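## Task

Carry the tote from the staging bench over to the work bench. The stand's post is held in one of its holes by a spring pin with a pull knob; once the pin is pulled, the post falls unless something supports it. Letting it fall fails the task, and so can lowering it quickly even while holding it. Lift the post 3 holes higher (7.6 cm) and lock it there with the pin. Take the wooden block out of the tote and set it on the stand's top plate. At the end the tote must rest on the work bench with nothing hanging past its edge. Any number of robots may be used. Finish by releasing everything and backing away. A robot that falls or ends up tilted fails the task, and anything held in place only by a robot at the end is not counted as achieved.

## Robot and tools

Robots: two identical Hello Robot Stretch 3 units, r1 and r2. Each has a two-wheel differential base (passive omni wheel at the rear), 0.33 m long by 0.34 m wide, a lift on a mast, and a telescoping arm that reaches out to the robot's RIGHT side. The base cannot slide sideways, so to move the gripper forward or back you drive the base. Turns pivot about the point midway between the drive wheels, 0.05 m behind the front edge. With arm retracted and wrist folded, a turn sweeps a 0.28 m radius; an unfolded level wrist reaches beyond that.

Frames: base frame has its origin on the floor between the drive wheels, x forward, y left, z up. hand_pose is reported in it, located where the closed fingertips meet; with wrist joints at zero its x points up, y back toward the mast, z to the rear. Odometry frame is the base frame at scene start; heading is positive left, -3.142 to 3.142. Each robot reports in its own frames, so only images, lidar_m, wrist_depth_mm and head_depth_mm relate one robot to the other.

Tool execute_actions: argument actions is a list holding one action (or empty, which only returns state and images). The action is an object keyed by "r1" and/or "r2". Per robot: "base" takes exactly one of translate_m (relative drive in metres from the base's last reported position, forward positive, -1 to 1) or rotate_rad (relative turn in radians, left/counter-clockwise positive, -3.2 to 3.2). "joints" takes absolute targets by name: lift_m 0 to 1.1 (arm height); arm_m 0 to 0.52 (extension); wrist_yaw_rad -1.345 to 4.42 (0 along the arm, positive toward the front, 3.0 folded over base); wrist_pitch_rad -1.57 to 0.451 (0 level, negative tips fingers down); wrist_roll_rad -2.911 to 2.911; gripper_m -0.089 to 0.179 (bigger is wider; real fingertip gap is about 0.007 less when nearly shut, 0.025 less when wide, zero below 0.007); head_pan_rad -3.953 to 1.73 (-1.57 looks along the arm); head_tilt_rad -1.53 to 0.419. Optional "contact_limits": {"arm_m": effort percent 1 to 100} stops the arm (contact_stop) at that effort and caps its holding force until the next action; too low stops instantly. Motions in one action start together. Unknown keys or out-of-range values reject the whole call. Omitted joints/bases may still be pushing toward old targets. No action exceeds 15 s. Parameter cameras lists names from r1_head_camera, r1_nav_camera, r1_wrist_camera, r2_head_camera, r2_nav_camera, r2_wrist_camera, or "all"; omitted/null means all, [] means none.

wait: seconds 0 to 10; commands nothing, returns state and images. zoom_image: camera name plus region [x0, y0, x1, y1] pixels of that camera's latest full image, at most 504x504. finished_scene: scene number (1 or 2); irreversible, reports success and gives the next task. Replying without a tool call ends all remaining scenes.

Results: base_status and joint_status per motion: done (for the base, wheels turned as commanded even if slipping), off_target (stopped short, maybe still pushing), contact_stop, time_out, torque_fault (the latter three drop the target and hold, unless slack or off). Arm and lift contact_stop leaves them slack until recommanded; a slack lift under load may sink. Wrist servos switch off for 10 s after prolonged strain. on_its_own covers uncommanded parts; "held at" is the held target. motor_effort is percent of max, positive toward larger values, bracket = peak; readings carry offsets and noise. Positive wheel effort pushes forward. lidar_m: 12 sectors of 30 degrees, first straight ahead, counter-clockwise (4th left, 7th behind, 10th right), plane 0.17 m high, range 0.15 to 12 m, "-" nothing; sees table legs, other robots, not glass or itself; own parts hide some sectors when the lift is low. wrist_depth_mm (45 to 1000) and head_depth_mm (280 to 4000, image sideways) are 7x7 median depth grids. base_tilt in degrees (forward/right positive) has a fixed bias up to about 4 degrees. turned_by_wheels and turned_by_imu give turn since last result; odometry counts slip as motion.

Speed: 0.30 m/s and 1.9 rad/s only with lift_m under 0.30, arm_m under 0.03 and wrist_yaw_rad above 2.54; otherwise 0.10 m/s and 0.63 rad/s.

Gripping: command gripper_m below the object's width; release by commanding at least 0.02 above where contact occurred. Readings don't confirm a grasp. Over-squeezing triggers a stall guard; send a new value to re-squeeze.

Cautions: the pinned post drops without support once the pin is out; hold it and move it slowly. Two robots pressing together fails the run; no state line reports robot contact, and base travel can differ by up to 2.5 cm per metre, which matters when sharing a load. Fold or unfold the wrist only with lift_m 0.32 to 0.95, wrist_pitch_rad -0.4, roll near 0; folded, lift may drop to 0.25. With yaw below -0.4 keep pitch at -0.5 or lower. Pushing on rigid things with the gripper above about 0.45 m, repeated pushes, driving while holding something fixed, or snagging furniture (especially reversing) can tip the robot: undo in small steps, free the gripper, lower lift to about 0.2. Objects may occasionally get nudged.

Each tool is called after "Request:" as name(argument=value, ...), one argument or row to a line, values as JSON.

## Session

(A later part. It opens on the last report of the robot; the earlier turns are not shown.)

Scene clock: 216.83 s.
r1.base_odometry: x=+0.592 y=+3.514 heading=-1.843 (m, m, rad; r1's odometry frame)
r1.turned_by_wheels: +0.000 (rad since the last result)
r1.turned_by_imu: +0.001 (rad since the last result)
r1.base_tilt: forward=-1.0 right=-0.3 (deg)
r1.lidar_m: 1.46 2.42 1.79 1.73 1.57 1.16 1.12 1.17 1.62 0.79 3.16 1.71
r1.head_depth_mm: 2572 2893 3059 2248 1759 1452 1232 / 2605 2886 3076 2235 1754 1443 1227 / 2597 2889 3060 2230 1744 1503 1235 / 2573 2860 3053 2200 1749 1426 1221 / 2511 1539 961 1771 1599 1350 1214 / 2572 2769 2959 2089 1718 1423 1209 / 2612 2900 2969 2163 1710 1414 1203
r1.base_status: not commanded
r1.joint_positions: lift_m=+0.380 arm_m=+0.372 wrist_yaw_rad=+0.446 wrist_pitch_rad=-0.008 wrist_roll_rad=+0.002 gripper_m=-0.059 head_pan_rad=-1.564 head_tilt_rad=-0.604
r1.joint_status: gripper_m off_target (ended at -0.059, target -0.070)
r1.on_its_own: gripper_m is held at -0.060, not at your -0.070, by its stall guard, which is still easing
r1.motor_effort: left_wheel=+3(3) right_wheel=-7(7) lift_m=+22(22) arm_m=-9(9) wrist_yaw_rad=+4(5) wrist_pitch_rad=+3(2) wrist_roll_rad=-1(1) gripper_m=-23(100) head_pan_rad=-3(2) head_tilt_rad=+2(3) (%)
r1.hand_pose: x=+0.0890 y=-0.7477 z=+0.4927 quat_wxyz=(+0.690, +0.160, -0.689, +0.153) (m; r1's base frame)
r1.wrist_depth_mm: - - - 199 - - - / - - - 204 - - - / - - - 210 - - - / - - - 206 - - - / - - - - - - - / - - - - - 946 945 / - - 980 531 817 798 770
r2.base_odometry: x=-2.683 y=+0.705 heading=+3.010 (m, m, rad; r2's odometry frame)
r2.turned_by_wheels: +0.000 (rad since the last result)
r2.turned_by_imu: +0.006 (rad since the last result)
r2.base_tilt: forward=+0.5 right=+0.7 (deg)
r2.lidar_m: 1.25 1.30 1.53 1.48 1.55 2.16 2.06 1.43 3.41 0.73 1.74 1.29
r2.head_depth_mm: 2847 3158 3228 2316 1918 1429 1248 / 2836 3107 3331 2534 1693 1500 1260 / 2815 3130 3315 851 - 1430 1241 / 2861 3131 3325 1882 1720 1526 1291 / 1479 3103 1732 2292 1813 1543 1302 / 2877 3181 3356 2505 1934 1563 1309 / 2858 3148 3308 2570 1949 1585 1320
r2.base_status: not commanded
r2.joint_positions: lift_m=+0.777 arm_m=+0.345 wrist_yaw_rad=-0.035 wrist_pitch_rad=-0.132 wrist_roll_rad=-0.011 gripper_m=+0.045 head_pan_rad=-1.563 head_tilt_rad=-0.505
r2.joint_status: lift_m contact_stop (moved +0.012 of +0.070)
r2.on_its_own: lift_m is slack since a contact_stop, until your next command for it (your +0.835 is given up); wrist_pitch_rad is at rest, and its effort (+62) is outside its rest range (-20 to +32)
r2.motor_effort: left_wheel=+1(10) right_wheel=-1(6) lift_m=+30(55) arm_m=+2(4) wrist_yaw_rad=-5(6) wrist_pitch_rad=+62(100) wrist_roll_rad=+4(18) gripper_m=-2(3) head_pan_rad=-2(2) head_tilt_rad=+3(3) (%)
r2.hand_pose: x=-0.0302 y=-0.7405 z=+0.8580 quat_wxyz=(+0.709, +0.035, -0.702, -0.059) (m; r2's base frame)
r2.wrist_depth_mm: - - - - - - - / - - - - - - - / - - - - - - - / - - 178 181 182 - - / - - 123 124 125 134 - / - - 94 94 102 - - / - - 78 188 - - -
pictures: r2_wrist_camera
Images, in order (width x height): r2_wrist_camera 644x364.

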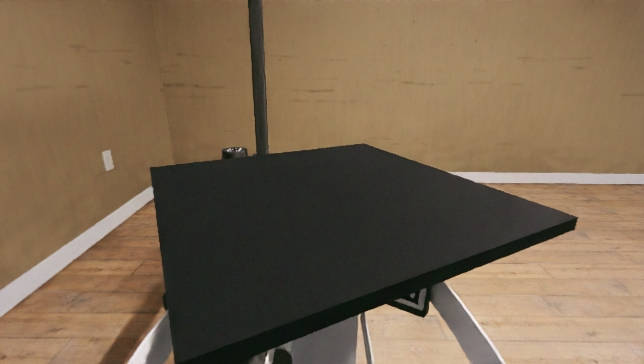

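Request:
execute_actions(
  actions=[
    {"r1":{"joints":{"gripper_m":0.07}},"r2":{"joints":{"lift_m":0.762}}},
  ],
  cameras=[],
)

Request:
execute_actions(
  actions=[
    {"r1":{"base":{"translate_m":0.013},"joints":{"arm_m":0.398}}},
  ],
  cameras=[],
)

Request:
execute_actions(
  actions=[
    {"r1":{"joints":{"gripper_m":-0.03}}},
  ],
  cameras=[],
)

Request:
execute_actions(
  actions=[
    {"r1":{"base":{"translate_m":-0.008},"joints":{"arm_m":0.382}}},
  ],
  cameras=["r1_wrist_camera"],
)

Request:
execute_actions(
  actions=[
    {"r2":{"joints":{"lift_m":0.835}}},
  ],
  cameras=[],
)

Scene clock: 218.83 s.
r1.base_odometry: x=+0.592 y=+3.514 heading=-1.844 (m, m, rad; r1's odometry frame)
r1.turned_by_wheels: +0.000 (rad since the last result)
r1.turned_by_imu: +0.000 (rad since the last result)
r1.base_tilt: forward=-0.9 right=-0.4 (deg)
r1.lidar_m: 1.46 2.43 1.79 1.73 1.57 1.17 1.12 1.17 1.61 0.79 3.17 1.72
r1.head_depth_mm: 2591 2853 3070 2249 1765 1454 1235 / 2584 2899 3044 2232 1760 1449 1229 / 2595 2872 3063 2231 1752 1496 1241 / 2594 2877 3012 2192 1742 1430 1215 / 2543 1544 964 1760 1591 1340 1217 / 2596 2755 2975 2095 1729 1415 1210 / 2632 2923 2993 2164 1709 1411 1208
r1.base_status: not commanded
r1.joint_positions: lift_m=+0.380 arm_m=+0.371 wrist_yaw_rad=+0.447 wrist_pitch_rad=-0.018 wrist_roll_rad=+0.002 gripper_m=+0.070 head_pan_rad=-1.564 head_tilt_rad=-0.604
r1.joint_status: all done
r1.motor_effort: left_wheel=+1(3) right_wheel=+0(7) lift_m=+23(23) arm_m=-4(9) wrist_yaw_rad=+3(5) wrist_pitch_rad=+5(6) wrist_roll_rad=-1(0) gripper_m=+1(90) head_pan_rad=-2(2) head_tilt_rad=+2(2) (%)
r1.hand_pose: x=+0.0892 y=-0.7470 z=+0.4902 quat_wxyz=(+0.690, +0.163, -0.689, +0.150) (m; r1's base frame)
r1.wrist_depth_mm: - - - 200 - - - / - - - 204 - - - / - - - 208 - - - / - - - 207 - - - / - - - 210 - - - / - - - 219 869 - 940 / - - 918 832 806 783 754
r2.base_odometry: x=-2.683 y=+0.705 heading=+3.010 (m, m, rad; r2's odometry frame)
r2.turned_by_wheels: +0.000 (rad since the last result)
r2.turned_by_imu: +0.000 (rad since the last result)
r2.base_tilt: forward=+0.5 right=+0.6 (deg)
r2.lidar_m: 1.25 1.31 1.53 1.48 1.55 2.15 2.06 1.43 3.43 0.73 1.74 1.29
r2.head_depth_mm: 2817 3158 3248 2326 1916 - 1234 / 2853 3122 3306 2496 - 1492 1265 / 2866 3162 3341 850 - 1427 1242 / 2856 3113 3326 1884 1756 1531 1285 / 1477 3098 1740 2301 1797 1544 1295 / 2855 3167 3371 2522 1933 1561 1309 / 2856 3173 3350 2558 1959 1570 1320
r2.base_status: not commanded
r2.joint_positions: lift_m=+0.762 arm_m=+0.345 wrist_yaw_rad=-0.035 wrist_pitch_rad=-0.086 wrist_roll_rad=-0.010 gripper_m=+0.045 head_pan_rad=-1.563 head_tilt_rad=-0.505
r2.joint_status: all done
r2.on_its_own: wrist_pitch_rad is at rest, and its effort (+40) is outside its rest range (-20 to +32)
r2.motor_effort: left_wheel=+1(1) right_wheel=-2(1) lift_m=+28(28) arm_m=+2(2) wrist_yaw_rad=-5(5) wrist_pitch_rad=+40(59) wrist_roll_rad=+4(4) gripper_m=-2(2) head_pan_rad=-3(3) head_tilt_rad=+3(3) (%)
r2.hand_pose: x=-0.0303 y=-0.7429 z=+0.8546 quat_wxyz=(+0.710, +0.019, -0.703, -0.043) (m; r2's base frame)
r2.wrist_depth_mm: - - - - - - - / - - - - - - - / - - - - - - - / - - 182 182 186 - - / - - 118 119 120 129 - / - - 88 88 99 - - / - - 74 181 - - -
pictures: none
No camera images: the call's "cameras" was empty. Leave "cameras" out to get every camera's image.

Scene clock: 220.07 s.
r1.base_odometry: x=+0.588 y=+3.501 heading=-1.844 (m, m, rad; r1's odometry frame)
r1.turned_by_wheels: +0.000 (rad since the last result)
r1.turned_by_imu: +0.000 (rad since the last result)
r1.base_tilt: forward=-0.9 right=-0.4 (deg)
r1.lidar_m: 1.45 2.43 1.79 1.73 1.59 1.17 1.14 1.18 1.64 0.79 3.16 1.70
r1.head_depth_mm: 2605 2871 3081 2262 1764 1453 1235 / 2614 2881 3077 2238 1749 1442 1229 / 2589 2903 3089 2213 1750 1459 1253 / 2618 2882 3022 2206 1744 1356 1218 / 2559 1460 965 1768 1643 1355 1216 / 2620 2866 2972 2097 1720 1424 1209 / 2619 2898 2956 2166 1704 1417 1208
r1.base_status: done
r1.joint_positions: lift_m=+0.380 arm_m=+0.398 wrist_yaw_rad=+0.448 wrist_pitch_rad=-0.018 wrist_roll_rad=+0.002 gripper_m=+0.070 head_pan_rad=-1.564 head_tilt_rad=-0.604
r1.joint_status: all done
r1.motor_effort: left_wheel=+1(5) right_wheel=+0(5) lift_m=+23(22) arm_m=+4(8) wrist_yaw_rad=+2(3) wrist_pitch_rad=+6(6) wrist_roll_rad=-1(1) gripper_m=-1(1) head_pan_rad=-2(1) head_tilt_rad=+2(3) (%)
r1.hand_pose: x=+0.0893 y=-0.7732 z=+0.4901 quat_wxyz=(+0.690, +0.164, -0.688, +0.150) (m; r1's base frame)
r1.wrist_depth_mm: - - - 170 - - - / - - - 174 - - - / - - - 181 - - - / - - - 176 - - - / - - - 181 - - - / - - - 188 805 - 949 / - - 898 827 795 784 760
r2.base_odometry: x=-2.683 y=+0.705 heading=+3.010 (m, m, rad; r2's odometry frame)
r2.turned_by_wheels: +0.000 (rad since the last result)
r2.turned_by_imu: +0.000 (rad since the last result)
r2.base_tilt: forward=+0.5 right=+0.6 (deg)
r2.lidar_m: 1.25 1.30 1.53 1.48 1.55 2.15 2.06 1.43 3.43 0.73 1.73 1.29
r2.head_depth_mm: 2857 3132 3223 2346 1916 - 1238 / 2824 3133 3307 2490 - 1493 1263 / 2845 3164 3355 850 - 1433 1243 / 2880 3147 3325 1881 1759 1527 1292 / 2790 3100 1738 2285 1833 1537 1297 / 2829 3172 3415 2535 1935 1568 1310 / 2902 3134 3291 2591 1953 1574 1326
r2.base_status: not commanded
r2.joint_positions: lift_m=+0.762 arm_m=+0.345 wrist_yaw_rad=-0.035 wrist_pitch_rad=-0.086 wrist_roll_rad=-0.010 gripper_m=+0.045 head_pan_rad=-1.563 head_tilt_rad=-0.505
r2.joint_status: not commanded
r2.on_its_own: wrist_pitch_rad is at rest, and its effort (+41) is outside its rest range (-20 to +32)
r2.motor_effort: left_wheel=+1(1) right_wheel=-2(2) lift_m=+28(28) arm_m=+2(2) wrist_yaw_rad=-5(5) wrist_pitch_rad=+41(41) wrist_roll_rad=+4(4) gripper_m=-1(2) head_pan_rad=-2(3) head_tilt_rad=+3(3) (%)
r2.hand_pose: x=-0.0303 y=-0.7429 z=+0.8546 quat_wxyz=(+0.710, +0.019, -0.703, -0.043) (m; r2's base frame)
r2.wrist_depth_mm: - - - - - - - / - - - - - - - / - - - - - - - / - - 180 183 185 - - / - - 118 119 120 130 - / - - 88 88 98 - - / - - 74 180 - - -
pictures: none
No camera images: the call's "cameras" was empty. Leave "cameras" out to get every camera's image.

Scene clock: 221.57 s.
r1.base_odometry: x=+0.588 y=+3.501 heading=-1.844 (m, m, rad; r1's odometry frame)
r1.turned_by_wheels: +0.000 (rad since the last result)
r1.turned_by_imu: +0.000 (rad since the last result)
r1.base_tilt: forward=-0.9 right=-0.4 (deg)
r1.lidar_m: 1.44 2.43 1.79 1.73 1.60 1.18 1.13 1.18 1.64 0.79 3.17 1.70
r1.head_depth_mm: 2586 2851 3052 2247 1759 1450 1225 / 2586 2899 3082 2243 1765 1446 1227 / 2578 2873 3045 2216 1743 1460 1247 / 2597 2909 3016 2213 1740 1352 1220 / 2552 1470 965 1787 1628 1351 1213 / 2608 2809 2944 2099 1727 1425 1209 / 2623 2889 2965 2171 1716 1414 1210
r1.base_status: not commanded
r1.joint_positions: lift_m=+0.380 arm_m=+0.398 wrist_yaw_rad=+0.448 wrist_pitch_rad=-0.019 wrist_roll_rad=+0.001 gripper_m=-0.029 head_pan_rad=-1.564 head_tilt_rad=-0.604
r1.joint_status: all done
r1.motor_effort: left_wheel=-1(1) right_wheel=+6(6) lift_m=+23(23) arm_m=+4(5) wrist_yaw_rad=+2(3) wrist_pitch_rad=+6(6) wrist_roll_rad=+0(1) gripper_m=-23(100) head_pan_rad=-1(4) head_tilt_rad=+2(3) (%)
r1.hand_pose: x=+0.0894 y=-0.7732 z=+0.4901 quat_wxyz=(+0.691, +0.164, -0.688, +0.150) (m; r1's base frame)
r1.wrist_depth_mm: - - - 171 - - - / - - - 175 - - - / - - - 181 - - - / - - - 177 - - - / - - - 181 - - - / - - - 147 - 949 940 / - - 944 819 810 777 761
r2.base_odometry: x=-2.683 y=+0.705 heading=+3.010 (m, m, rad; r2's odometry frame)
r2.turned_by_wheels: +0.000 (rad since the last result)
r2.turned_by_imu: +0.000 (rad since the last result)
r2.base_tilt: forward=+0.5 right=+0.6 (deg)
r2.lidar_m: 1.25 1.30 1.53 1.48 1.55 2.15 2.06 1.43 3.41 0.73 1.74 1.29
r2.head_depth_mm: 2831 3112 3218 2328 1916 - 1234 / 2859 3154 3348 2481 - 1494 1259 / 2852 3137 3335 851 - 1436 1239 / 2862 3177 3337 1866 1728 1514 1286 / 2740 3117 1736 2286 1839 1543 1300 / 2883 3160 3386 2548 1936 1567 1316 / 2871 3166 3322 2558 1980 1578 1319
r2.base_status: not commanded
r2.joint_positions: lift_m=+0.762 arm_m=+0.345 wrist_yaw_rad=-0.035 wrist_pitch_rad=-0.086 wrist_roll_rad=-0.010 gripper_m=+0.045 head_pan_rad=-1.563 head_tilt_rad=-0.505
r2.joint_status: not commanded
r2.on_its_own: wrist_pitch_rad is at rest, and its effort (+40) is outside its rest range (-20 to +32)
r2.motor_effort: left_wheel=+1(1) right_wheel=-1(2) lift_m=+28(28) arm_m=+2(2) wrist_yaw_rad=-5(5) wrist_pitch_rad=+40(41) wrist_roll_rad=+4(4) gripper_m=-2(1) head_pan_rad=-2(3) head_tilt_rad=+3(3) (%)
r2.hand_pose: x=-0.0303 y=-0.7429 z=+0.8546 quat_wxyz=(+0.710, +0.019, -0.703, -0.043) (m; r2's base frame)
r2.wrist_depth_mm: - - - - - - - / - - - - - - - / - - - - - - - / - - 182 183 186 - - / - - 118 119 120 129 - / - - 88 88 99 - - / - - 74 181 - - -
pictures: none
No camera images: the call's "cameras" was empty. Leave "cameras" out to get every camera's image.

Scene clock: 222.70 s.
r1.base_odometry: x=+0.591 y=+3.509 heading=-1.843 (m, m, rad; r1's odometry frame)
r1.turned_by_wheels: +0.000 (rad since the last result)
r1.turned_by_imu: +0.001 (rad since the last result)
r1.base_tilt: forward=-0.9 right=-0.4 (deg)
r1.lidar_m: 1.46 2.43 1.79 1.73 1.58 1.16 1.13 1.17 1.62 0.79 3.16 1.71
r1.head_depth_mm: 2586 2895 3036 2242 1770 1454 1228 / 2595 2880 3079 2230 1757 1447 1225 / 2586 2863 3062 2229 1746 1481 1238 / 2595 2876 3015 2189 1748 1361 1220 / 2523 1494 965 1762 1676 1351 1211 / 2593 2821 2995 2098 1725 1424 1208 / 2608 2890 2980 2167 1705 1418 1203
r1.base_status: done
r1.joint_positions: lift_m=+0.380 arm_m=+0.383 wrist_yaw_rad=+0.446 wrist_pitch_rad=-0.009 wrist_roll_rad=+0.001 gripper_m=-0.029 head_pan_rad=-1.564 head_tilt_rad=-0.604
r1.joint_status: all done
r1.motor_effort: left_wheel=+5(12) right_wheel=-11(25) lift_m=+22(22) arm_m=-10(17) wrist_yaw_rad=+5(4) wrist_pitch_rad=+3(6) wrist_roll_rad=+0(0) gripper_m=-21(23) head_pan_rad=-4(3) head_tilt_rad=+2(3) (%)
r1.hand_pose: x=+0.0891 y=-0.7588 z=+0.4924 quat_wxyz=(+0.690, +0.160, -0.689, +0.153) (m; r1's base frame)
r1.wrist_depth_mm: - - - 187 - - - / - - - 191 - - - / - - - 197 - - - / - - - 194 - - - / - - - 197 - - - / - - - 182 - 952 953 / - - 973 212 814 805 770
r2.base_odometry: x=-2.683 y=+0.705 heading=+3.010 (m, m, rad; r2's odometry frame)
r2.turned_by_wheels: +0.000 (rad since the last result)
r2.turned_by_imu: +0.000 (rad since the last result)
r2.base_tilt: forward=+0.4 right=+0.5 (deg)
r2.lidar_m: 1.25 1.30 1.53 1.48 1.55 2.15 2.06 1.43 3.42 0.73 1.74 1.29
r2.head_depth_mm: 2835 3131 3207 2311 1922 - 1241 / 2851 3135 3307 2491 - 1495 1256 / 2859 3144 3283 852 - 1433 1241 / 2870 3167 3360 1878 1707 1538 1283 / 1486 3067 1742 2209 1821 1551 1292 / 2834 3131 3366 2536 1924 1572 1308 / 2871 3159 3316 2572 1968 1578 1329
r2.base_status: not commanded
r2.joint_positions: lift_m=+0.762 arm_m=+0.345 wrist_yaw_rad=-0.035 wrist_pitch_rad=-0.087 wrist_roll_rad=-0.010 gripper_m=+0.045 head_pan_rad=-1.563 head_tilt_rad=-0.505
r2.joint_status: not commanded
r2.on_its_own: wrist_pitch_rad is at rest, and its effort (+41) is outside its rest range (-20 to +32)
r2.motor_effort: left_wheel=+1(1) right_wheel=-2(2) lift_m=+28(28) arm_m=+2(2) wrist_yaw_rad=-6(5) wrist_pitch_rad=+41(41) wrist_roll_rad=+4(4) gripper_m=-1(1) head_pan_rad=-2(3) head_tilt_rad=+3(2) (%)
r2.hand_pose: x=-0.0303 y=-0.7428 z=+0.8543 quat_wxyz=(+0.710, +0.019, -0.703, -0.043) (m; r2's base frame)
r2.wrist_depth_mm: - - - - - - - / - - - - - - - / - - - - - - - / - - 182 183 185 - - / - - 119 119 120 129 - / - - 88 88 99 - - / - - 74 182 - - -
pictures: r1_wrist_camera
Images, in order (width x height): r1_wrist_camera 644x364.

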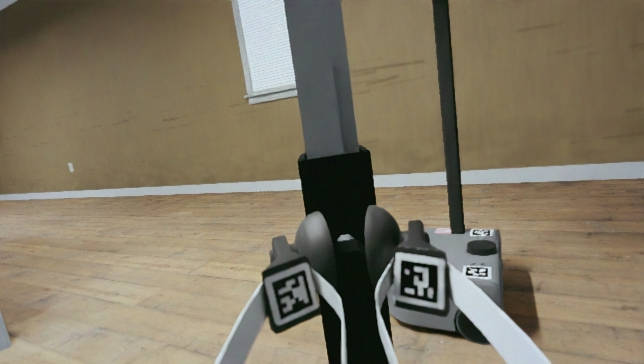

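Scene clock: 225.07 s.
r1.base_odometry: x=+0.591 y=+3.509 heading=-1.843 (m, m, rad; r1's odometry frame)
r1.turned_by_wheels: +0.000 (rad since the last result)
r1.turned_by_imu: +0.001 (rad since the last result)
r1.base_tilt: forward=-0.9 right=-0.3 (deg)
r1.lidar_m: 1.45 2.42 1.79 1.73 1.58 1.17 1.13 1.18 1.63 0.79 3.16 1.71
r1.head_depth_mm: 2581 2900 3078 2244 1760 1458 1229 / 2573 2890 3052 2228 1762 1449 1230 / 2609 2866 3064 2212 1741 1482 1238 / 2584 2889 3034 2199 1736 1354 1220 / 2535 1493 962 1764 1682 1351 1212 / 2559 2796 2982 2105 1714 1424 1212 / 2598 2911 2937 2164 1716 1411 1205
r1.base_status: not commanded
r1.joint_positions: lift_m=+0.380 arm_m=+0.383 wrist_yaw_rad=+0.446 wrist_pitch_rad=-0.009 wrist_roll_rad=+0.001 gripper_m=-0.029 head_pan_rad=-1.564 head_tilt_rad=-0.604
r1.joint_status: not commanded
r1.motor_effort: left_wheel=+5(5) right_wheel=-11(11) lift_m=+23(23) arm_m=-10(10) wrist_yaw_rad=+4(4) wrist_pitch_rad=+3(3) wrist_roll_rad=+0(0) gripper_m=-20(21) head_pan_rad=-2(3) head_tilt_rad=+2(3) (%)
r1.hand_pose: x=+0.0891 y=-0.7588 z=+0.4925 quat_wxyz=(+0.690, +0.160, -0.689, +0.153) (m; r1's base frame)
r1.wrist_depth_mm: - - - 187 - - - / - - - 191 - - - / - - - 197 - - - / - - - 193 - - - / - - - 196 - - - / - - - 183 - 941 949 / - - 970 212 808 795 771
r2.base_odometry: x=-2.683 y=+0.705 heading=+3.010 (m, m, rad; r2's odometry frame)
r2.turned_by_wheels: +0.000 (rad since the last result)
r2.turned_by_imu: +0.001 (rad since the last result)
r2.base_tilt: forward=+0.5 right=+0.6 (deg)
r2.lidar_m: 1.25 1.30 1.52 1.48 1.55 2.16 2.05 1.43 3.42 0.73 1.74 1.29
r2.head_depth_mm: 2845 3142 3230 2317 1916 1426 1255 / 2863 3145 3298 2568 1697 1494 1261 / 2853 3161 3330 851 - 1430 1248 / 2880 3152 3311 1888 1712 1526 1288 / 2766 3127 1746 2216 1820 1546 1299 / 2879 3159 3387 2533 1947 1564 1308 / 2878 3139 3316 2575 1955 1581 1322
r2.base_status: not commanded
r2.joint_positions: lift_m=+0.777 arm_m=+0.345 wrist_yaw_rad=-0.035 wrist_pitch_rad=-0.133 wrist_roll_rad=-0.011 gripper_m=+0.045 head_pan_rad=-1.563 head_tilt_rad=-0.505
r2.joint_status: lift_m contact_stop (moved +0.015 of +0.073)
r2.on_its_own: lift_m is slack since a contact_stop, until your next command for it (your +0.835 is given up); wrist_pitch_rad is at rest, and its effort (+61) is outside its rest range (-20 to +32)
r2.motor_effort: left_wheel=+1(3) right_wheel=-1(6) lift_m=+30(52) arm_m=+1(2) wrist_yaw_rad=-5(6) wrist_pitch_rad=+61(100) wrist_roll_rad=+4(12) gripper_m=-2(2) head_pan_rad=-2(1) head_tilt_rad=+2(3) (%)
r2.hand_pose: x=-0.0303 y=-0.7406 z=+0.8581 quat_wxyz=(+0.709, +0.035, -0.702, -0.059) (m; r2's base frame)
r2.wrist_depth_mm: - - - - - - - / - - - - - - - / - - - - - - - / - - 179 181 183 - - / - - 123 124 125 133 - / - - 94 94 101 - - / - - 78 189 - - -
pictures: none
No camera images: the call's "cameras" was empty. Leave "cameras" out to get every camera's image.

Request:
execute_actions(
  actions=[
    {"r1":{"joints":{"gripper_m":0.07}},"r2":{"joints":{"lift_m":0.762}}},
  ],
  cameras=[],
)

Request:
execute_actions(
  actions=[
    {"r1":{"base":{"translate_m":0.006},"joints":{"arm_m":0.394,"lift_m":0.367}}},
  ],
  cameras=[],
)

Request:
execute_actions(
  actions=[
    {"r1":{"joints":{"gripper_m":-0.035}}},
  ],
  cameras=[],
)

Request:
execute_actions(
  actions=[
    {"r1":{"base":{"translate_m":-0.009},"joints":{"arm_m":0.375}}},
  ],
  cameras=["r1_wrist_camera"],
)

Request:
execute_actions(
  actions=[
    {"r2":{"joints":{"lift_m":0.835}}},
  ],
  cameras=[],
)

Scene clock: 226.77 s.
r1.base_odometry: x=+0.591 y=+3.509 heading=-1.844 (m, m, rad; r1's odometry frame)
r1.turned_by_wheels: +0.000 (rad since the last result)
r1.turned_by_imu: +0.000 (rad since the last result)
r1.base_tilt: forward=-0.9 right=-0.5 (deg)
r1.lidar_m: 1.46 2.43 1.79 1.73 1.58 1.17 1.13 1.18 1.62 0.79 3.16 1.71
r1.head_depth_mm: 2586 2876 3054 2248 1772 1450 1237 / 2596 2888 3040 2246 1750 1446 1230 / 2590 2873 3051 2243 1746 1485 1240 / 2594 2894 3005 2222 1731 1358 1219 / 2540 1498 967 1768 1629 1349 1217 / 2610 2802 2981 2097 1720 1419 1211 / 2613 2891 2958 2163 1712 1418 1208
r1.base_status: not commanded
r1.joint_positions: lift_m=+0.380 arm_m=+0.382 wrist_yaw_rad=+0.447 wrist_pitch_rad=-0.018 wrist_roll_rad=+0.001 gripper_m=+0.070 head_pan_rad=-1.564 head_tilt_rad=-0.604
r1.joint_status: all done
r1.motor_effort: left_wheel=+1(5) right_wheel=-1(10) lift_m=+23(23) arm_m=-4(10) wrist_yaw_rad=+4(4) wrist_pitch_rad=+6(6) wrist_roll_rad=+0(0) gripper_m=+0(91) head_pan_rad=-2(3) head_tilt_rad=+2(2) (%)
r1.hand_pose: x=+0.0892 y=-0.7580 z=+0.4902 quat_wxyz=(+0.691, +0.163, -0.688, +0.150) (m; r1's base frame)
r1.wrist_depth_mm: - - - 187 - - - / - - - 191 - - - / - - - 198 - - - / - - - 195 - - - / - - - 199 - - - / - - - 206 852 - 950 / - - 900 833 798 784 762
r2.base_odometry: x=-2.683 y=+0.705 heading=+3.010 (m, m, rad; r2's odometry frame)
r2.turned_by_wheels: +0.000 (rad since the last result)
r2.turned_by_imu: +0.000 (rad since the last result)
r2.base_tilt: forward=+0.6 right=+0.6 (deg)
r2.lidar_m: 1.25 1.30 1.53 1.48 1.54 2.15 2.05 1.43 3.42 0.73 1.74 1.29
r2.head_depth_mm: 2876 3145 3235 2313 1928 - 1235 / 2843 3144 3308 2499 - 1496 1261 / 2858 3174 3317 847 - 1432 1241 / 2855 3158 3316 1886 1726 1526 1287 / 2727 3106 1752 2220 1822 1542 1301 / 2879 3164 3414 2505 1923 1565 1308 / 2874 3137 3320 2563 1942 1576 1319
r2.base_status: not commanded
r2.joint_positions: lift_m=+0.762 arm_m=+0.345 wrist_yaw_rad=-0.035 wrist_pitch_rad=-0.086 wrist_roll_rad=-0.010 gripper_m=+0.045 head_pan_rad=-1.563 head_tilt_rad=-0.505
r2.joint_status: all done
r2.on_its_own: wrist_pitch_rad is at rest, and its effort (+41) is outside its rest range (-20 to +32)
r2.motor_effort: left_wheel=+1(1) right_wheel=-1(1) lift_m=+28(31) arm_m=+1(1) wrist_yaw_rad=-5(5) wrist_pitch_rad=+41(60) wrist_roll_rad=+4(5) gripper_m=-1(2) head_pan_rad=-2(3) head_tilt_rad=+2(4) (%)
r2.hand_pose: x=-0.0304 y=-0.7430 z=+0.8546 quat_wxyz=(+0.710, +0.018, -0.703, -0.043) (m; r2's base frame)
r2.wrist_depth_mm: - - - - - - - / - - - - - - - / - - - - - - - / - - 181 183 185 - - / - - 118 119 119 129 - / - - 88 88 99 - - / - - 73 180 - - -
pictures: none
No camera images: the call's "cameras" was empty. Leave "cameras" out to get every camera's image.

Scene clock: 228.13 s.
r1.base_odometry: x=+0.589 y=+3.503 heading=-1.844 (m, m, rad; r1's odometry frame)
r1.turned_by_wheels: +0.000 (rad since the last result)
r1.turned_by_imu: +0.000 (rad since the last result)
r1.base_tilt: forward=-0.9 right=-0.4 (deg)
r1.lidar_m: 1.45 2.43 1.79 1.73 1.59 1.17 1.13 1.18 1.63 0.79 3.18 1.70
r1.head_depth_mm: 2589 2880 3069 2255 1765 1447 1229 / 2591 2886 3105 2228 1755 1451 1227 / 2587 2871 3057 2231 1748 1480 1222 / 2604 2863 2989 2226 1742 1349 1221 / 2525 1468 964 1785 1606 1346 1218 / 2608 2822 2992 2097 1711 1422 1209 / 2617 2898 2948 2162 1716 1419 1207
r1.base_status: done
r1.joint_positions: lift_m=+0.367 arm_m=+0.394 wrist_yaw_rad=+0.448 wrist_pitch_rad=-0.019 wrist_roll_rad=+0.001 gripper_m=+0.070 head_pan_rad=-1.564 head_tilt_rad=-0.604
r1.joint_status: all done
r1.motor_effort: left_wheel=+1(4) right_wheel=-1(5) lift_m=+22(22) arm_m=+4(3) wrist_yaw_rad=+2(4) wrist_pitch_rad=+5(6) wrist_roll_rad=+0(0) gripper_m=-1(0) head_pan_rad=-3(2) head_tilt_rad=+3(2) (%)
r1.hand_pose: x=+0.0893 y=-0.7692 z=+0.4771 quat_wxyz=(+0.691, +0.164, -0.688, +0.150) (m; r1's base frame)
r1.wrist_depth_mm: - - - 175 - - - / - - - 178 - - - / - - - 178 - - - / - - - 182 - - - / - - - 184 - - - / - - - 193 809 - 928 / - - 873 806 775 760 749
r2.base_odometry: x=-2.683 y=+0.705 heading=+3.010 (m, m, rad; r2's odometry frame)
r2.turned_by_wheels: +0.000 (rad since the last result)
r2.turned_by_imu: +0.000 (rad since the last result)
r2.base_tilt: forward=+0.4 right=+0.6 (deg)
r2.lidar_m: 1.25 1.31 1.53 1.48 1.55 2.15 2.06 1.43 3.42 0.73 1.73 1.29
r2.head_depth_mm: 2848 3133 3210 2314 1913 - 1240 / 2831 3123 3297 2506 - 1499 1255 / 2864 3132 3333 849 - 1430 1238 / 2846 3174 3305 1881 1715 1526 1285 / 2720 3111 1750 2296 1822 1548 1299 / 2883 3123 3378 2528 1932 1559 1310 / 2849 3187 3314 2566 1975 1588 1319
r2.base_status: not commanded
r2.joint_positions: lift_m=+0.762 arm_m=+0.345 wrist_yaw_rad=-0.035 wrist_pitch_rad=-0.086 wrist_roll_rad=-0.010 gripper_m=+0.045 head_pan_rad=-1.563 head_tilt_rad=-0.505
r2.joint_status: not commanded
r2.on_its_own: wrist_pitch_rad is at rest, and its effort (+41) is outside its rest range (-20 to +32)
r2.motor_effort: left_wheel=+1(1) right_wheel=-2(2) lift_m=+28(27) arm_m=+1(1) wrist_yaw_rad=-5(4) wrist_pitch_rad=+41(41) wrist_roll_rad=+4(5) gripper_m=-1(2) head_pan_rad=-2(3) head_tilt_rad=+3(3) (%)
r2.hand_pose: x=-0.0304 y=-0.7430 z=+0.8546 quat_wxyz=(+0.710, +0.018, -0.703, -0.043) (m; r2's base frame)
r2.wrist_depth_mm: - - - - - - - / - - - - - - - / - - - - - - - / - - 181 182 186 - - / - - 118 119 120 130 - / - - 88 88 99 - - / - - 73 181 - - -
pictures: none
No camera images: the call's "cameras" was empty. Leave "cameras" out to get every camera's image.

Scene clock: 229.67 s.
r1.base_odometry: x=+0.589 y=+3.503 heading=-1.844 (m, m, rad; r1's odometry frame)
r1.turned_by_wheels: +0.000 (rad since the last result)
r1.turned_by_imu: +0.001 (rad since the last result)
r1.base_tilt: forward=-0.8 right=-0.4 (deg)
r1.lidar_m: 1.45 2.42 1.79 1.74 1.59 1.17 1.13 1.18 1.63 0.79 3.18 1.70
r1.head_depth_mm: 2583 2865 3073 2245 1763 1446 1230 / 2589 2868 3066 2236 1762 1443 1229 / 2589 2895 3067 2221 1753 1471 1219 / 2579 2865 3022 2197 1744 1349 1220 / 2522 1467 964 1783 1625 1349 1211 / 2594 2810 2992 2104 1722 1416 1212 / 2599 2898 2954 2158 1710 1417 1198
r1.base_status: not commanded
r1.joint_positions: lift_m=+0.367 arm_m=+0.394 wrist_yaw_rad=+0.447 wrist_pitch_rad=-0.021 wrist_roll_rad=+0.001 gripper_m=-0.034 head_pan_rad=-1.564 head_tilt_rad=-0.604
r1.joint_status: all done
r1.motor_effort: left_wheel=+3(2) right_wheel=-5(6) lift_m=+23(23) arm_m=-1(4) wrist_yaw_rad=+4(4) wrist_pitch_rad=+6(7) wrist_roll_rad=+0(0) gripper_m=-23(100) head_pan_rad=-2(3) head_tilt_rad=+2(3) (%)
r1.hand_pose: x=+0.0890 y=-0.7697 z=+0.4764 quat_wxyz=(+0.691, +0.164, -0.688, +0.149) (m; r1's base frame)
r1.wrist_depth_mm: - - - 174 - - - / - - - 178 - - - / - - - 177 - - - / - - - 181 - - - / - - - 149 - - - / - - - 190 192 914 912 / - 993 931 199 788 785 748
r2.base_odometry: x=-2.683 y=+0.705 heading=+3.010 (m, m, rad; r2's odometry frame)
r2.turned_by_wheels: +0.000 (rad since the last result)
r2.turned_by_imu: +0.000 (rad since the last result)
r2.base_tilt: forward=+0.5 right=+0.6 (deg)
r2.lidar_m: 1.25 1.30 1.53 1.48 1.55 2.16 2.05 1.43 3.42 0.73 1.73 1.29
r2.head_depth_mm: 2845 3143 3228 2330 1921 - 1241 / 2846 3129 3280 2514 - 1498 1257 / 2854 3172 3331 849 - 1434 1240 / 2854 3129 3330 1885 1724 1524 1291 / 2752 3096 1750 2279 1831 1541 1299 / 2842 3122 3393 2510 1930 1565 1306 / 2868 3140 3278 2562 1969 1579 1321
r2.base_status: not commanded
r2.joint_positions: lift_m=+0.762 arm_m=+0.345 wrist_yaw_rad=-0.035 wrist_pitch_rad=-0.086 wrist_roll_rad=-0.010 gripper_m=+0.045 head_pan_rad=-1.563 head_tilt_rad=-0.505
r2.joint_status: not commanded
r2.on_its_own: wrist_pitch_rad is at rest, and its effort (+41) is outside its rest range (-20 to +32)
r2.motor_effort: left_wheel=+1(1) right_wheel=-2(2) lift_m=+28(27) arm_m=+1(1) wrist_yaw_rad=-5(5) wrist_pitch_rad=+41(40) wrist_roll_rad=+4(4) gripper_m=-2(2) head_pan_rad=-3(3) head_tilt_rad=+3(2) (%)
r2.hand_pose: x=-0.0304 y=-0.7430 z=+0.8546 quat_wxyz=(+0.710, +0.018, -0.703, -0.043) (m; r2's base frame)
r2.wrist_depth_mm: - - - - - - - / - - - - - - - / - - - - - - - / - - 182 183 185 - - / - - 119 119 120 129 - / - - 88 88 99 - - / - - 73 181 - - -
pictures: none
No camera images: the call's "cameras" was empty. Leave "cameras" out to get every camera's image.

Scene clock: 230.70 s.
r1.base_odometry: x=+0.591 y=+3.512 heading=-1.843 (m, m, rad; r1's odometry frame)
r1.turned_by_wheels: +0.000 (rad since the last result)
r1.turned_by_imu: +0.001 (rad since the last result)
r1.base_tilt: forward=-0.9 right=-0.3 (deg)
r1.lidar_m: 1.46 2.43 1.79 1.74 1.58 1.17 1.13 1.17 1.62 0.79 3.16 1.71
r1.head_depth_mm: 2594 2894 3062 2254 1767 1447 1229 / 2570 2885 3042 2228 1762 1446 1225 / 2600 2885 3060 2228 1744 1498 1224 / 2588 2892 3015 2199 1745 1488 1221 / 2536 1504 966 1773 1656 1356 1215 / 2600 2800 2979 2097 1718 1412 1213 / 2615 2875 2915 2176 1713 1412 1205
r1.base_status: done
r1.joint_positions: lift_m=+0.367 arm_m=+0.376 wrist_yaw_rad=+0.446 wrist_pitch_rad=-0.022 wrist_roll_rad=+0.001 gripper_m=-0.034 head_pan_rad=-1.564 head_tilt_rad=-0.604
r1.joint_status: all done
r1.motor_effort: left_wheel=+4(13) right_wheel=-9(25) lift_m=+23(23) arm_m=-9(14) wrist_yaw_rad=+5(6) wrist_pitch_rad=+6(7) wrist_roll_rad=+0(0) gripper_m=-21(23) head_pan_rad=-1(2) head_tilt_rad=+3(2) (%)
r1.hand_pose: x=+0.0888 y=-0.7515 z=+0.4763 quat_wxyz=(+0.691, +0.164, -0.688, +0.149) (m; r1's base frame)
r1.wrist_depth_mm: - - - 193 - - - / - - - 199 - - - / - - - 197 - - - / - - - 202 - - - / - - - 203 - - - / - - - 214 - 910 924 / - - 913 810 785 771 735
r2.base_odometry: x=-2.683 y=+0.705 heading=+3.010 (m, m, rad; r2's odometry frame)
r2.turned_by_wheels: +0.000 (rad since the last result)
r2.turned_by_imu: +0.000 (rad since the last result)
r2.base_tilt: forward=+0.5 right=+0.6 (deg)
r2.lidar_m: 1.25 1.30 1.53 1.48 1.55 2.16 2.06 1.43 3.43 0.73 1.73 1.29
r2.head_depth_mm: 2815 3117 3240 2311 1933 - 1238 / 2850 3130 3322 2475 - 1498 1255 / 2861 3165 3337 853 - 1431 1241 / 2847 3166 3295 1888 1715 1534 1284 / 1500 3100 1758 2280 1786 1549 1297 / 2846 3129 3357 2530 1906 1556 1309 / 2895 3145 3312 2570 1969 1575 1322
r2.base_status: not commanded
r2.joint_positions: lift_m=+0.762 arm_m=+0.345 wrist_yaw_rad=-0.035 wrist_pitch_rad=-0.087 wrist_roll_rad=-0.010 gripper_m=+0.045 head_pan_rad=-1.563 head_tilt_rad=-0.505
r2.joint_status: not commanded
r2.on_its_own: wrist_pitch_rad is at rest, and its effort (+41) is outside its rest range (-20 to +32)
r2.motor_effort: left_wheel=+1(1) right_wheel=-1(2) lift_m=+28(28) arm_m=+1(2) wrist_yaw_rad=-4(5) wrist_pitch_rad=+41(42) wrist_roll_rad=+4(4) gripper_m=-1(2) head_pan_rad=-3(2) head_tilt_rad=+3(4) (%)
r2.hand_pose: x=-0.0304 y=-0.7429 z=+0.8543 quat_wxyz=(+0.710, +0.019, -0.703, -0.044) (m; r2's base frame)
r2.wrist_depth_mm: - - - - - - - / - - - - - - - / - - - - - - - / - - 182 183 185 - - / - - 118 119 121 129 - / - - 88 89 99 - - / - - 73 181 - - -
pictures: r1_wrist_camera
Images, in order (width x height): r1_wrist_camera 644x364.

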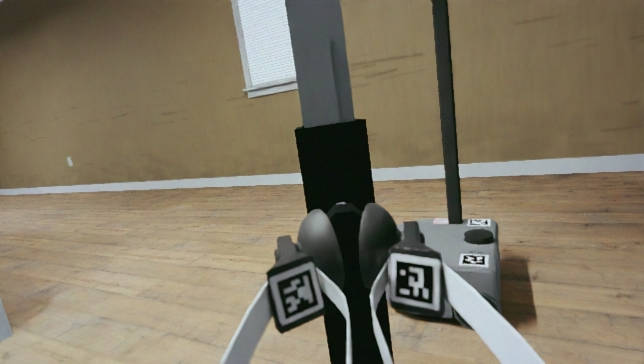

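Scene clock: 233.10 s.
r1.base_odometry: x=+0.591 y=+3.512 heading=-1.843 (m, m, rad; r1's odometry frame)
r1.turned_by_wheels: +0.000 (rad since the last result)
r1.turned_by_imu: +0.001 (rad since the last result)
r1.base_tilt: forward=-1.0 right=-0.4 (deg)
r1.lidar_m: 1.46 2.44 1.79 1.73 1.58 1.17 1.13 1.17 1.62 0.79 3.17 1.71
r1.head_depth_mm: 2594 2858 3030 2250 1768 1453 1236 / 2590 2868 3043 2233 1760 1450 1231 / 2598 2867 3047 2230 1746 1501 1225 / 2599 2887 3012 2195 1731 1492 1222 / 2516 1500 957 1766 1646 1351 1215 / 2567 2823 2969 2093 1725 1416 1210 / 2610 2918 2943 2167 1718 1413 1203
r1.base_status: not commanded
r1.joint_positions: lift_m=+0.367 arm_m=+0.376 wrist_yaw_rad=+0.446 wrist_pitch_rad=-0.022 wrist_roll_rad=+0.001 gripper_m=-0.034 head_pan_rad=-1.564 head_tilt_rad=-0.604
r1.joint_status: not commanded
r1.motor_effort: left_wheel=+4(4) right_wheel=-10(10) lift_m=+23(23) arm_m=-9(9) wrist_yaw_rad=+4(5) wrist_pitch_rad=+7(7) wrist_roll_rad=+0(0) gripper_m=-20(21) head_pan_rad=-2(4) head_tilt_rad=+3(3) (%)
r1.hand_pose: x=+0.0888 y=-0.7515 z=+0.4763 quat_wxyz=(+0.691, +0.164, -0.688, +0.149) (m; r1's base frame)
r1.wrist_depth_mm: - - - 193 - - - / - - - 199 - - - / - - - 197 - - - / - - - 201 - - - / - - - 207 - - - / - - - - - 892 916 / - 989 939 800 779 758 737
r2.base_odometry: x=-2.683 y=+0.705 heading=+3.010 (m, m, rad; r2's odometry frame)
r2.turned_by_wheels: +0.000 (rad since the last result)
r2.turned_by_imu: +0.001 (rad since the last result)
r2.base_tilt: forward=+0.5 right=+0.5 (deg)
r2.lidar_m: 1.25 1.30 1.53 1.48 1.54 2.15 2.04 1.43 3.42 0.73 1.73 1.29
r2.head_depth_mm: 2853 3174 3231 2342 1908 1429 1255 / 2872 3124 3316 2547 1691 1491 1262 / 2862 3130 3309 850 - 1437 1234 / 2844 3158 3316 1904 1715 1533 1286 / 1490 3131 1758 2304 1820 1560 1297 / 2839 3153 3359 2505 1927 1558 1305 / 2858 3179 3272 2599 1952 1577 1322
r2.base_status: not commanded
r2.joint_positions: lift_m=+0.777 arm_m=+0.345 wrist_yaw_rad=-0.036 wrist_pitch_rad=-0.132 wrist_roll_rad=-0.010 gripper_m=+0.045 head_pan_rad=-1.563 head_tilt_rad=-0.505
r2.joint_status: lift_m contact_stop (moved +0.015 of +0.073)
r2.on_its_own: lift_m is slack since a contact_stop, until your next command for it (your +0.835 is given up); wrist_pitch_rad is at rest, and its effort (+61) is outside its rest range (-20 to +32)
r2.motor_effort: left_wheel=+0(3) right_wheel=-1(5) lift_m=+30(53) arm_m=+1(1) wrist_yaw_rad=-4(5) wrist_pitch_rad=+61(100) wrist_roll_rad=+5(12) gripper_m=-2(2) head_pan_rad=-1(2) head_tilt_rad=+4(2) (%)
r2.hand_pose: x=-0.0305 y=-0.7406 z=+0.8580 quat_wxyz=(+0.709, +0.035, -0.702, -0.059) (m; r2's base frame)
r2.wrist_depth_mm: - - - - - - - / - - - - - - - / - - - - - - - / - - 179 182 183 - - / - - 123 124 125 133 - / - - 94 94 101 - - / - - 78 187 - - -
pictures: none
No camera images: the call's "cameras" was empty. Leave "cameras" out to get every camera's image.

Request:
execute_actions(
  actions=[
    {"r2":{"joints":{"lift_m":0.762}}},
  ],
  cameras=[],
)

Request:
execute_actions(
  actions=[
    {"r1":{"base":{"translate_m":-0.006},"joints":{"arm_m":0.363}}},
  ],
  cameras=["r1_head_camera"],
)

Request:
execute_actions(
  actions=[
    {"r2":{"joints":{"lift_m":0.835}}},
  ],
  cameras=["r1_wrist_camera"],
)

Request:
zoom_image(
  camera="r1_wrist_camera",
  region=[250,150,450,300],
)

Scene clock: 234.07 s.
r1.base_odometry: x=+0.591 y=+3.512 heading=-1.843 (m, m, rad; r1's odometry frame)
r1.turned_by_wheels: +0.000 (rad since the last result)
r1.turned_by_imu: +0.000 (rad since the last result)
r1.base_tilt: forward=-0.9 right=-0.4 (deg)
r1.lidar_m: 1.46 2.42 1.79 1.73 1.58 1.16 1.12 1.18 1.62 0.79 3.16 1.71
r1.head_depth_mm: 2599 2859 3082 2237 1770 1453 1229 / 2593 2903 3062 2222 1756 1446 1230 / 2602 2873 3039 2215 1744 1494 1226 / 2592 2895 3032 2210 1739 1488 1219 / 2539 1500 964 1760 1649 1344 1212 / 2610 2808 2964 2098 1718 1420 1208 / 2601 2906 2976 2160 1712 1423 1210
r1.base_status: not commanded
r1.joint_positions: lift_m=+0.367 arm_m=+0.376 wrist_yaw_rad=+0.446 wrist_pitch_rad=-0.022 wrist_roll_rad=+0.001 gripper_m=-0.034 head_pan_rad=-1.564 head_tilt_rad=-0.604
r1.joint_status: not commanded
r1.motor_effort: left_wheel=+4(4) right_wheel=-9(9) lift_m=+23(23) arm_m=-9(9) wrist_yaw_rad=+5(5) wrist_pitch_rad=+6(6) wrist_roll_rad=+0(1) gripper_m=-20(21) head_pan_rad=-2(3) head_tilt_rad=+1(3) (%)
r1.hand_pose: x=+0.0888 y=-0.7515 z=+0.4763 quat_wxyz=(+0.691, +0.164, -0.688, +0.149) (m; r1's base frame)
r1.wrist_depth_mm: - - - 194 - - - / - - - 198 - - - / - - - 197 - - - / - - - 202 - - - / - - - 206 - - - / - - - - - 897 897 / - 987 951 803 787 766 732
r2.base_odometry: x=-2.683 y=+0.705 heading=+3.010 (m, m, rad; r2's odometry frame)
r2.turned_by_wheels: +0.000 (rad since the last result)
r2.turned_by_imu: +0.000 (rad since the last result)
r2.base_tilt: forward=+0.5 right=+0.6 (deg)
r2.lidar_m: 1.25 1.30 1.53 1.48 1.55 2.16 2.04 1.43 3.41 0.73 1.73 1.29
r2.head_depth_mm: 2859 3137 3191 2328 1913 - 1243 / 2850 3157 3305 2510 - 1498 1263 / 2847 3122 3352 847 - 1433 1243 / 2848 3149 3342 1894 1725 1523 1288 / 1490 3090 1757 2308 1822 1539 1297 / 2865 3139 3422 2521 1947 1567 1307 / 2864 3157 3298 2571 1957 1581 1323
r2.base_status: not commanded
r2.joint_positions: lift_m=+0.762 arm_m=+0.345 wrist_yaw_rad=-0.036 wrist_pitch_rad=-0.086 wrist_roll_rad=-0.010 gripper_m=+0.045 head_pan_rad=-1.563 head_tilt_rad=-0.505
r2.joint_status: all done
r2.on_its_own: wrist_pitch_rad is at rest, and its effort (+40) is outside its rest range (-20 to +32)
r2.motor_effort: left_wheel=+0(0) right_wheel=-1(1) lift_m=+28(30) arm_m=+1(1) wrist_yaw_rad=-4(4) wrist_pitch_rad=+40(60) wrist_roll_rad=+4(4) gripper_m=-1(2) head_pan_rad=-1(2) head_tilt_rad=+3(3) (%)
r2.hand_pose: x=-0.0306 y=-0.7430 z=+0.8546 quat_wxyz=(+0.710, +0.018, -0.703, -0.043) (m; r2's base frame)
r2.wrist_depth_mm: - - - - - - - / - - - - - - - / - - - - - - - / - - 182 182 185 - - / - - 119 119 120 129 - / - - 88 88 99 - - / - - 73 181 - - -
pictures: none
No camera images: the call's "cameras" was empty. Leave "cameras" out to get every camera's image.

Scene clock: 235.20 s.
r1.base_odometry: x=+0.593 y=+3.518 heading=-1.843 (m, m, rad; r1's odometry frame)
r1.turned_by_wheels: +0.000 (rad since the last result)
r1.turned_by_imu: +0.000 (rad since the last result)
r1.base_tilt: forward=-0.9 right=-0.4 (deg)
r1.lidar_m: 1.47 2.43 1.80 1.73 1.57 1.16 1.12 1.17 1.61 0.79 3.16 1.71
r1.head_depth_mm: 2583 2855 3035 2260 1766 1454 1237 / 2585 2896 3056 2254 1747 1451 1228 / 2572 2882 3057 2211 1758 1515 1226 / 2603 2903 3028 2196 1740 1508 1222 / 2568 1547 968 1765 1628 1352 1218 / 2610 1483 2953 2092 1727 1418 1209 / 2624 2919 2967 2174 1706 1419 1208
r1.base_status: done
r1.joint_positions: lift_m=+0.367 arm_m=+0.363 wrist_yaw_rad=+0.449 wrist_pitch_rad=-0.021 wrist_roll_rad=+0.001 gripper_m=-0.034 head_pan_rad=-1.564 head_tilt_rad=-0.604
r1.joint_status: all done
r1.motor_effort: left_wheel=+1(7) right_wheel=+0(15) lift_m=+23(23) arm_m=-4(11) wrist_yaw_rad=+1(6) wrist_pitch_rad=+6(7) wrist_roll_rad=+0(0) gripper_m=-13(21) head_pan_rad=-3(3) head_tilt_rad=+3(2) (%)
r1.hand_pose: x=+0.0895 y=-0.7387 z=+0.4764 quat_wxyz=(+0.691, +0.165, -0.688, +0.150) (m; r1's base frame)
r1.wrist_depth_mm: - - - 207 - - - / - - - 212 - - - / - - - 210 - - - / - - - 215 - - - / - - - - - - - / - - - - - 886 923 / - 982 935 516 768 778 736
r2.base_odometry: x=-2.683 y=+0.705 heading=+3.010 (m, m, rad; r2's odometry frame)
r2.turned_by_wheels: +0.000 (rad since the last result)
r2.turned_by_imu: +0.000 (rad since the last result)
r2.base_tilt: forward=+0.4 right=+0.6 (deg)
r2.lidar_m: 1.25 1.30 1.53 1.48 1.55 2.16 2.04 1.43 3.42 0.73 1.73 1.29
r2.head_depth_mm: 2835 3114 3263 2322 1918 - 1233 / 2833 3145 3322 2495 - 1493 1260 / 2840 3122 3306 851 - 1425 1232 / 2851 3139 3337 1886 1710 1532 1286 / 2747 3110 1746 2298 1790 1541 1299 / 2842 3170 3365 2503 1935 1559 1308 / 2872 3172 3333 2580 1963 1580 1325
r2.base_status: not commanded
r2.joint_positions: lift_m=+0.762 arm_m=+0.345 wrist_yaw_rad=-0.036 wrist_pitch_rad=-0.086 wrist_roll_rad=-0.010 gripper_m=+0.045 head_pan_rad=-1.563 head_tilt_rad=-0.505
r2.joint_status: not commanded
r2.on_its_own: wrist_pitch_rad is at rest, and its effort (+41) is outside its rest range (-20 to +32)
r2.motor_effort: left_wheel=+0(0) right_wheel=-1(1) lift_m=+28(27) arm_m=+1(1) wrist_yaw_rad=-4(4) wrist_pitch_rad=+41(41) wrist_roll_rad=+4(4) gripper_m=-1(1) head_pan_rad=-3(1) head_tilt_rad=+2(4) (%)
r2.hand_pose: x=-0.0306 y=-0.7430 z=+0.8546 quat_wxyz=(+0.710, +0.018, -0.703, -0.043) (m; r2's base frame)
r2.wrist_depth_mm: - - - - - - - / - - - - - - - / - - - - - - - / - - 180 184 185 - - / - - 118 119 120 130 - / - - 88 89 98 - - / - - 73 179 - - -
pictures: r1_head_camera (sideways: a quarter turn clockwise sets it upright)
Images, in order (width x height): r1_head_camera 896x504.

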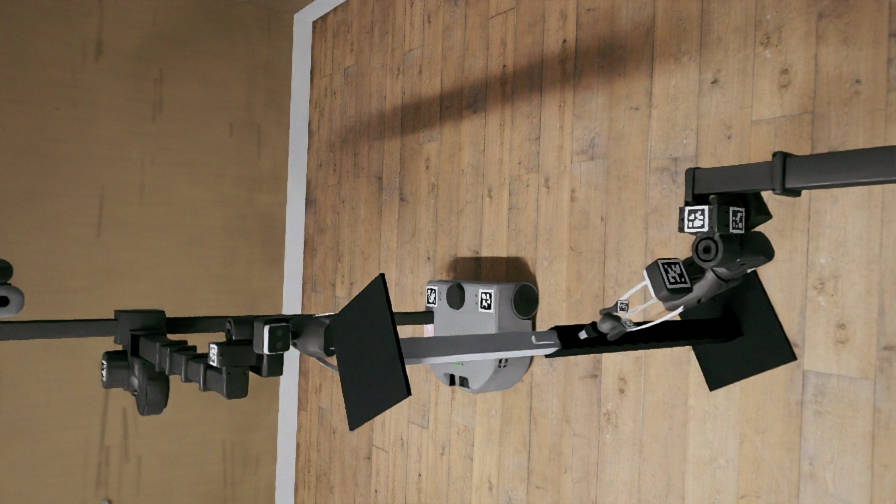

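Scene clock: 237.60 s.
r1.base_odometry: x=+0.593 y=+3.518 heading=-1.843 (m, m, rad; r1's odometry frame)
r1.turned_by_wheels: +0.000 (rad since the last result)
r1.turned_by_imu: +0.001 (rad since the last result)
r1.base_tilt: forward=-0.9 right=-0.3 (deg)
r1.lidar_m: 1.46 2.42 1.79 1.73 1.57 1.16 1.12 1.16 1.61 0.79 3.16 1.72
r1.head_depth_mm: 2591 2892 3021 2260 1758 1455 1236 / 2599 2860 3050 2249 1751 1445 1225 / 2587 2877 3076 2214 1750 1516 1220 / 2580 2887 3039 2197 1741 1513 1219 / 2526 1594 960 1769 1623 1351 1217 / 2559 1435 2928 2091 1722 1423 1211 / 2600 2906 2951 2168 1721 1418 1206
r1.base_status: not commanded
r1.joint_positions: lift_m=+0.367 arm_m=+0.363 wrist_yaw_rad=+0.449 wrist_pitch_rad=-0.021 wrist_roll_rad=+0.001 gripper_m=-0.034 head_pan_rad=-1.564 head_tilt_rad=-0.604
r1.joint_status: not commanded
r1.motor_effort: left_wheel=+1(1) right_wheel=-1(0) lift_m=+23(23) arm_m=-3(5) wrist_yaw_rad=+2(2) wrist_pitch_rad=+7(7) wrist_roll_rad=+0(0) gripper_m=-13(13) head_pan_rad=-2(3) head_tilt_rad=+2(3) (%)
r1.hand_pose: x=+0.0895 y=-0.7387 z=+0.4764 quat_wxyz=(+0.691, +0.165, -0.688, +0.150) (m; r1's base frame)
r1.wrist_depth_mm: - - - 208 - - - / - - - 212 - - - / - - - 211 - - - / - - - 216 - - - / - - - - - - - / - - - - - 873 895 / - 976 947 517 762 779 736
r2.base_odometry: x=-2.683 y=+0.705 heading=+3.010 (m, m, rad; r2's odometry frame)
r2.turned_by_wheels: +0.000 (rad since the last result)
r2.turned_by_imu: +0.000 (rad since the last result)
r2.base_tilt: forward=+0.5 right=+0.6 (deg)
r2.lidar_m: 1.25 1.30 1.53 1.48 1.55 2.16 2.04 1.43 3.42 0.73 1.74 1.29
r2.head_depth_mm: 2842 3159 3237 2316 1916 1432 1249 / 2881 3149 3291 2564 1700 1490 1257 / 2857 3114 3339 851 - 1430 1238 / 2884 3159 3318 1905 1726 1528 1282 / 2762 3087 1753 2293 1800 1541 1304 / 2860 3171 3378 2519 1933 1569 1311 / 2863 3151 3309 2559 1955 1581 1326
r2.base_status: not commanded
r2.joint_positions: lift_m=+0.777 arm_m=+0.345 wrist_yaw_rad=-0.036 wrist_pitch_rad=-0.132 wrist_roll_rad=-0.010 gripper_m=+0.045 head_pan_rad=-1.563 head_tilt_rad=-0.505
r2.joint_status: lift_m contact_stop (moved +0.015 of +0.073)
r2.on_its_own: lift_m is slack since a contact_stop, until your next command for it (your +0.835 is given up); wrist_pitch_rad is at rest, and its effort (+62) is outside its rest range (-20 to +32)
r2.motor_effort: left_wheel=+0(2) right_wheel=+0(5) lift_m=+30(52) arm_m=+1(1) wrist_yaw_rad=-3(4) wrist_pitch_rad=+62(100) wrist_roll_rad=+4(11) gripper_m=-2(2) head_pan_rad=-2(2) head_tilt_rad=+3(3) (%)
r2.hand_pose: x=-0.0306 y=-0.7406 z=+0.8580 quat_wxyz=(+0.708, +0.034, -0.702, -0.060) (m; r2's base frame)
r2.wrist_depth_mm: - - - - - - - / - - - - - - - / - - - - - - - / - - 179 180 181 - - / - - 123 124 125 133 - / - - 94 94 101 - - / - - 78 188 - - -
pictures: r1_wrist_camera
Images, in order (width x height): r1_wrist_camera 644x364.

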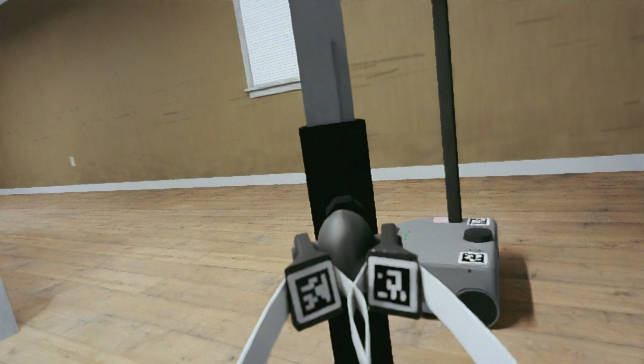

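Region (250, 150, 450, 300) of r1_wrist_camera's 644x364 image, scaled by 2.520; it fills the top 378 rows of this view, and the rest is white.

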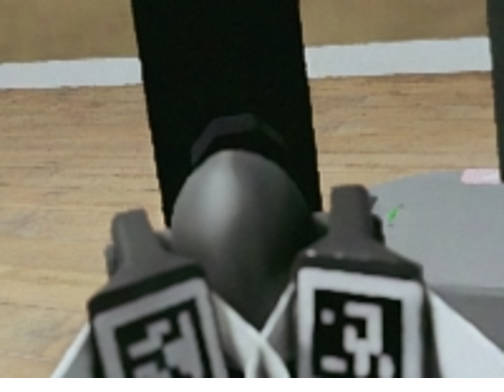

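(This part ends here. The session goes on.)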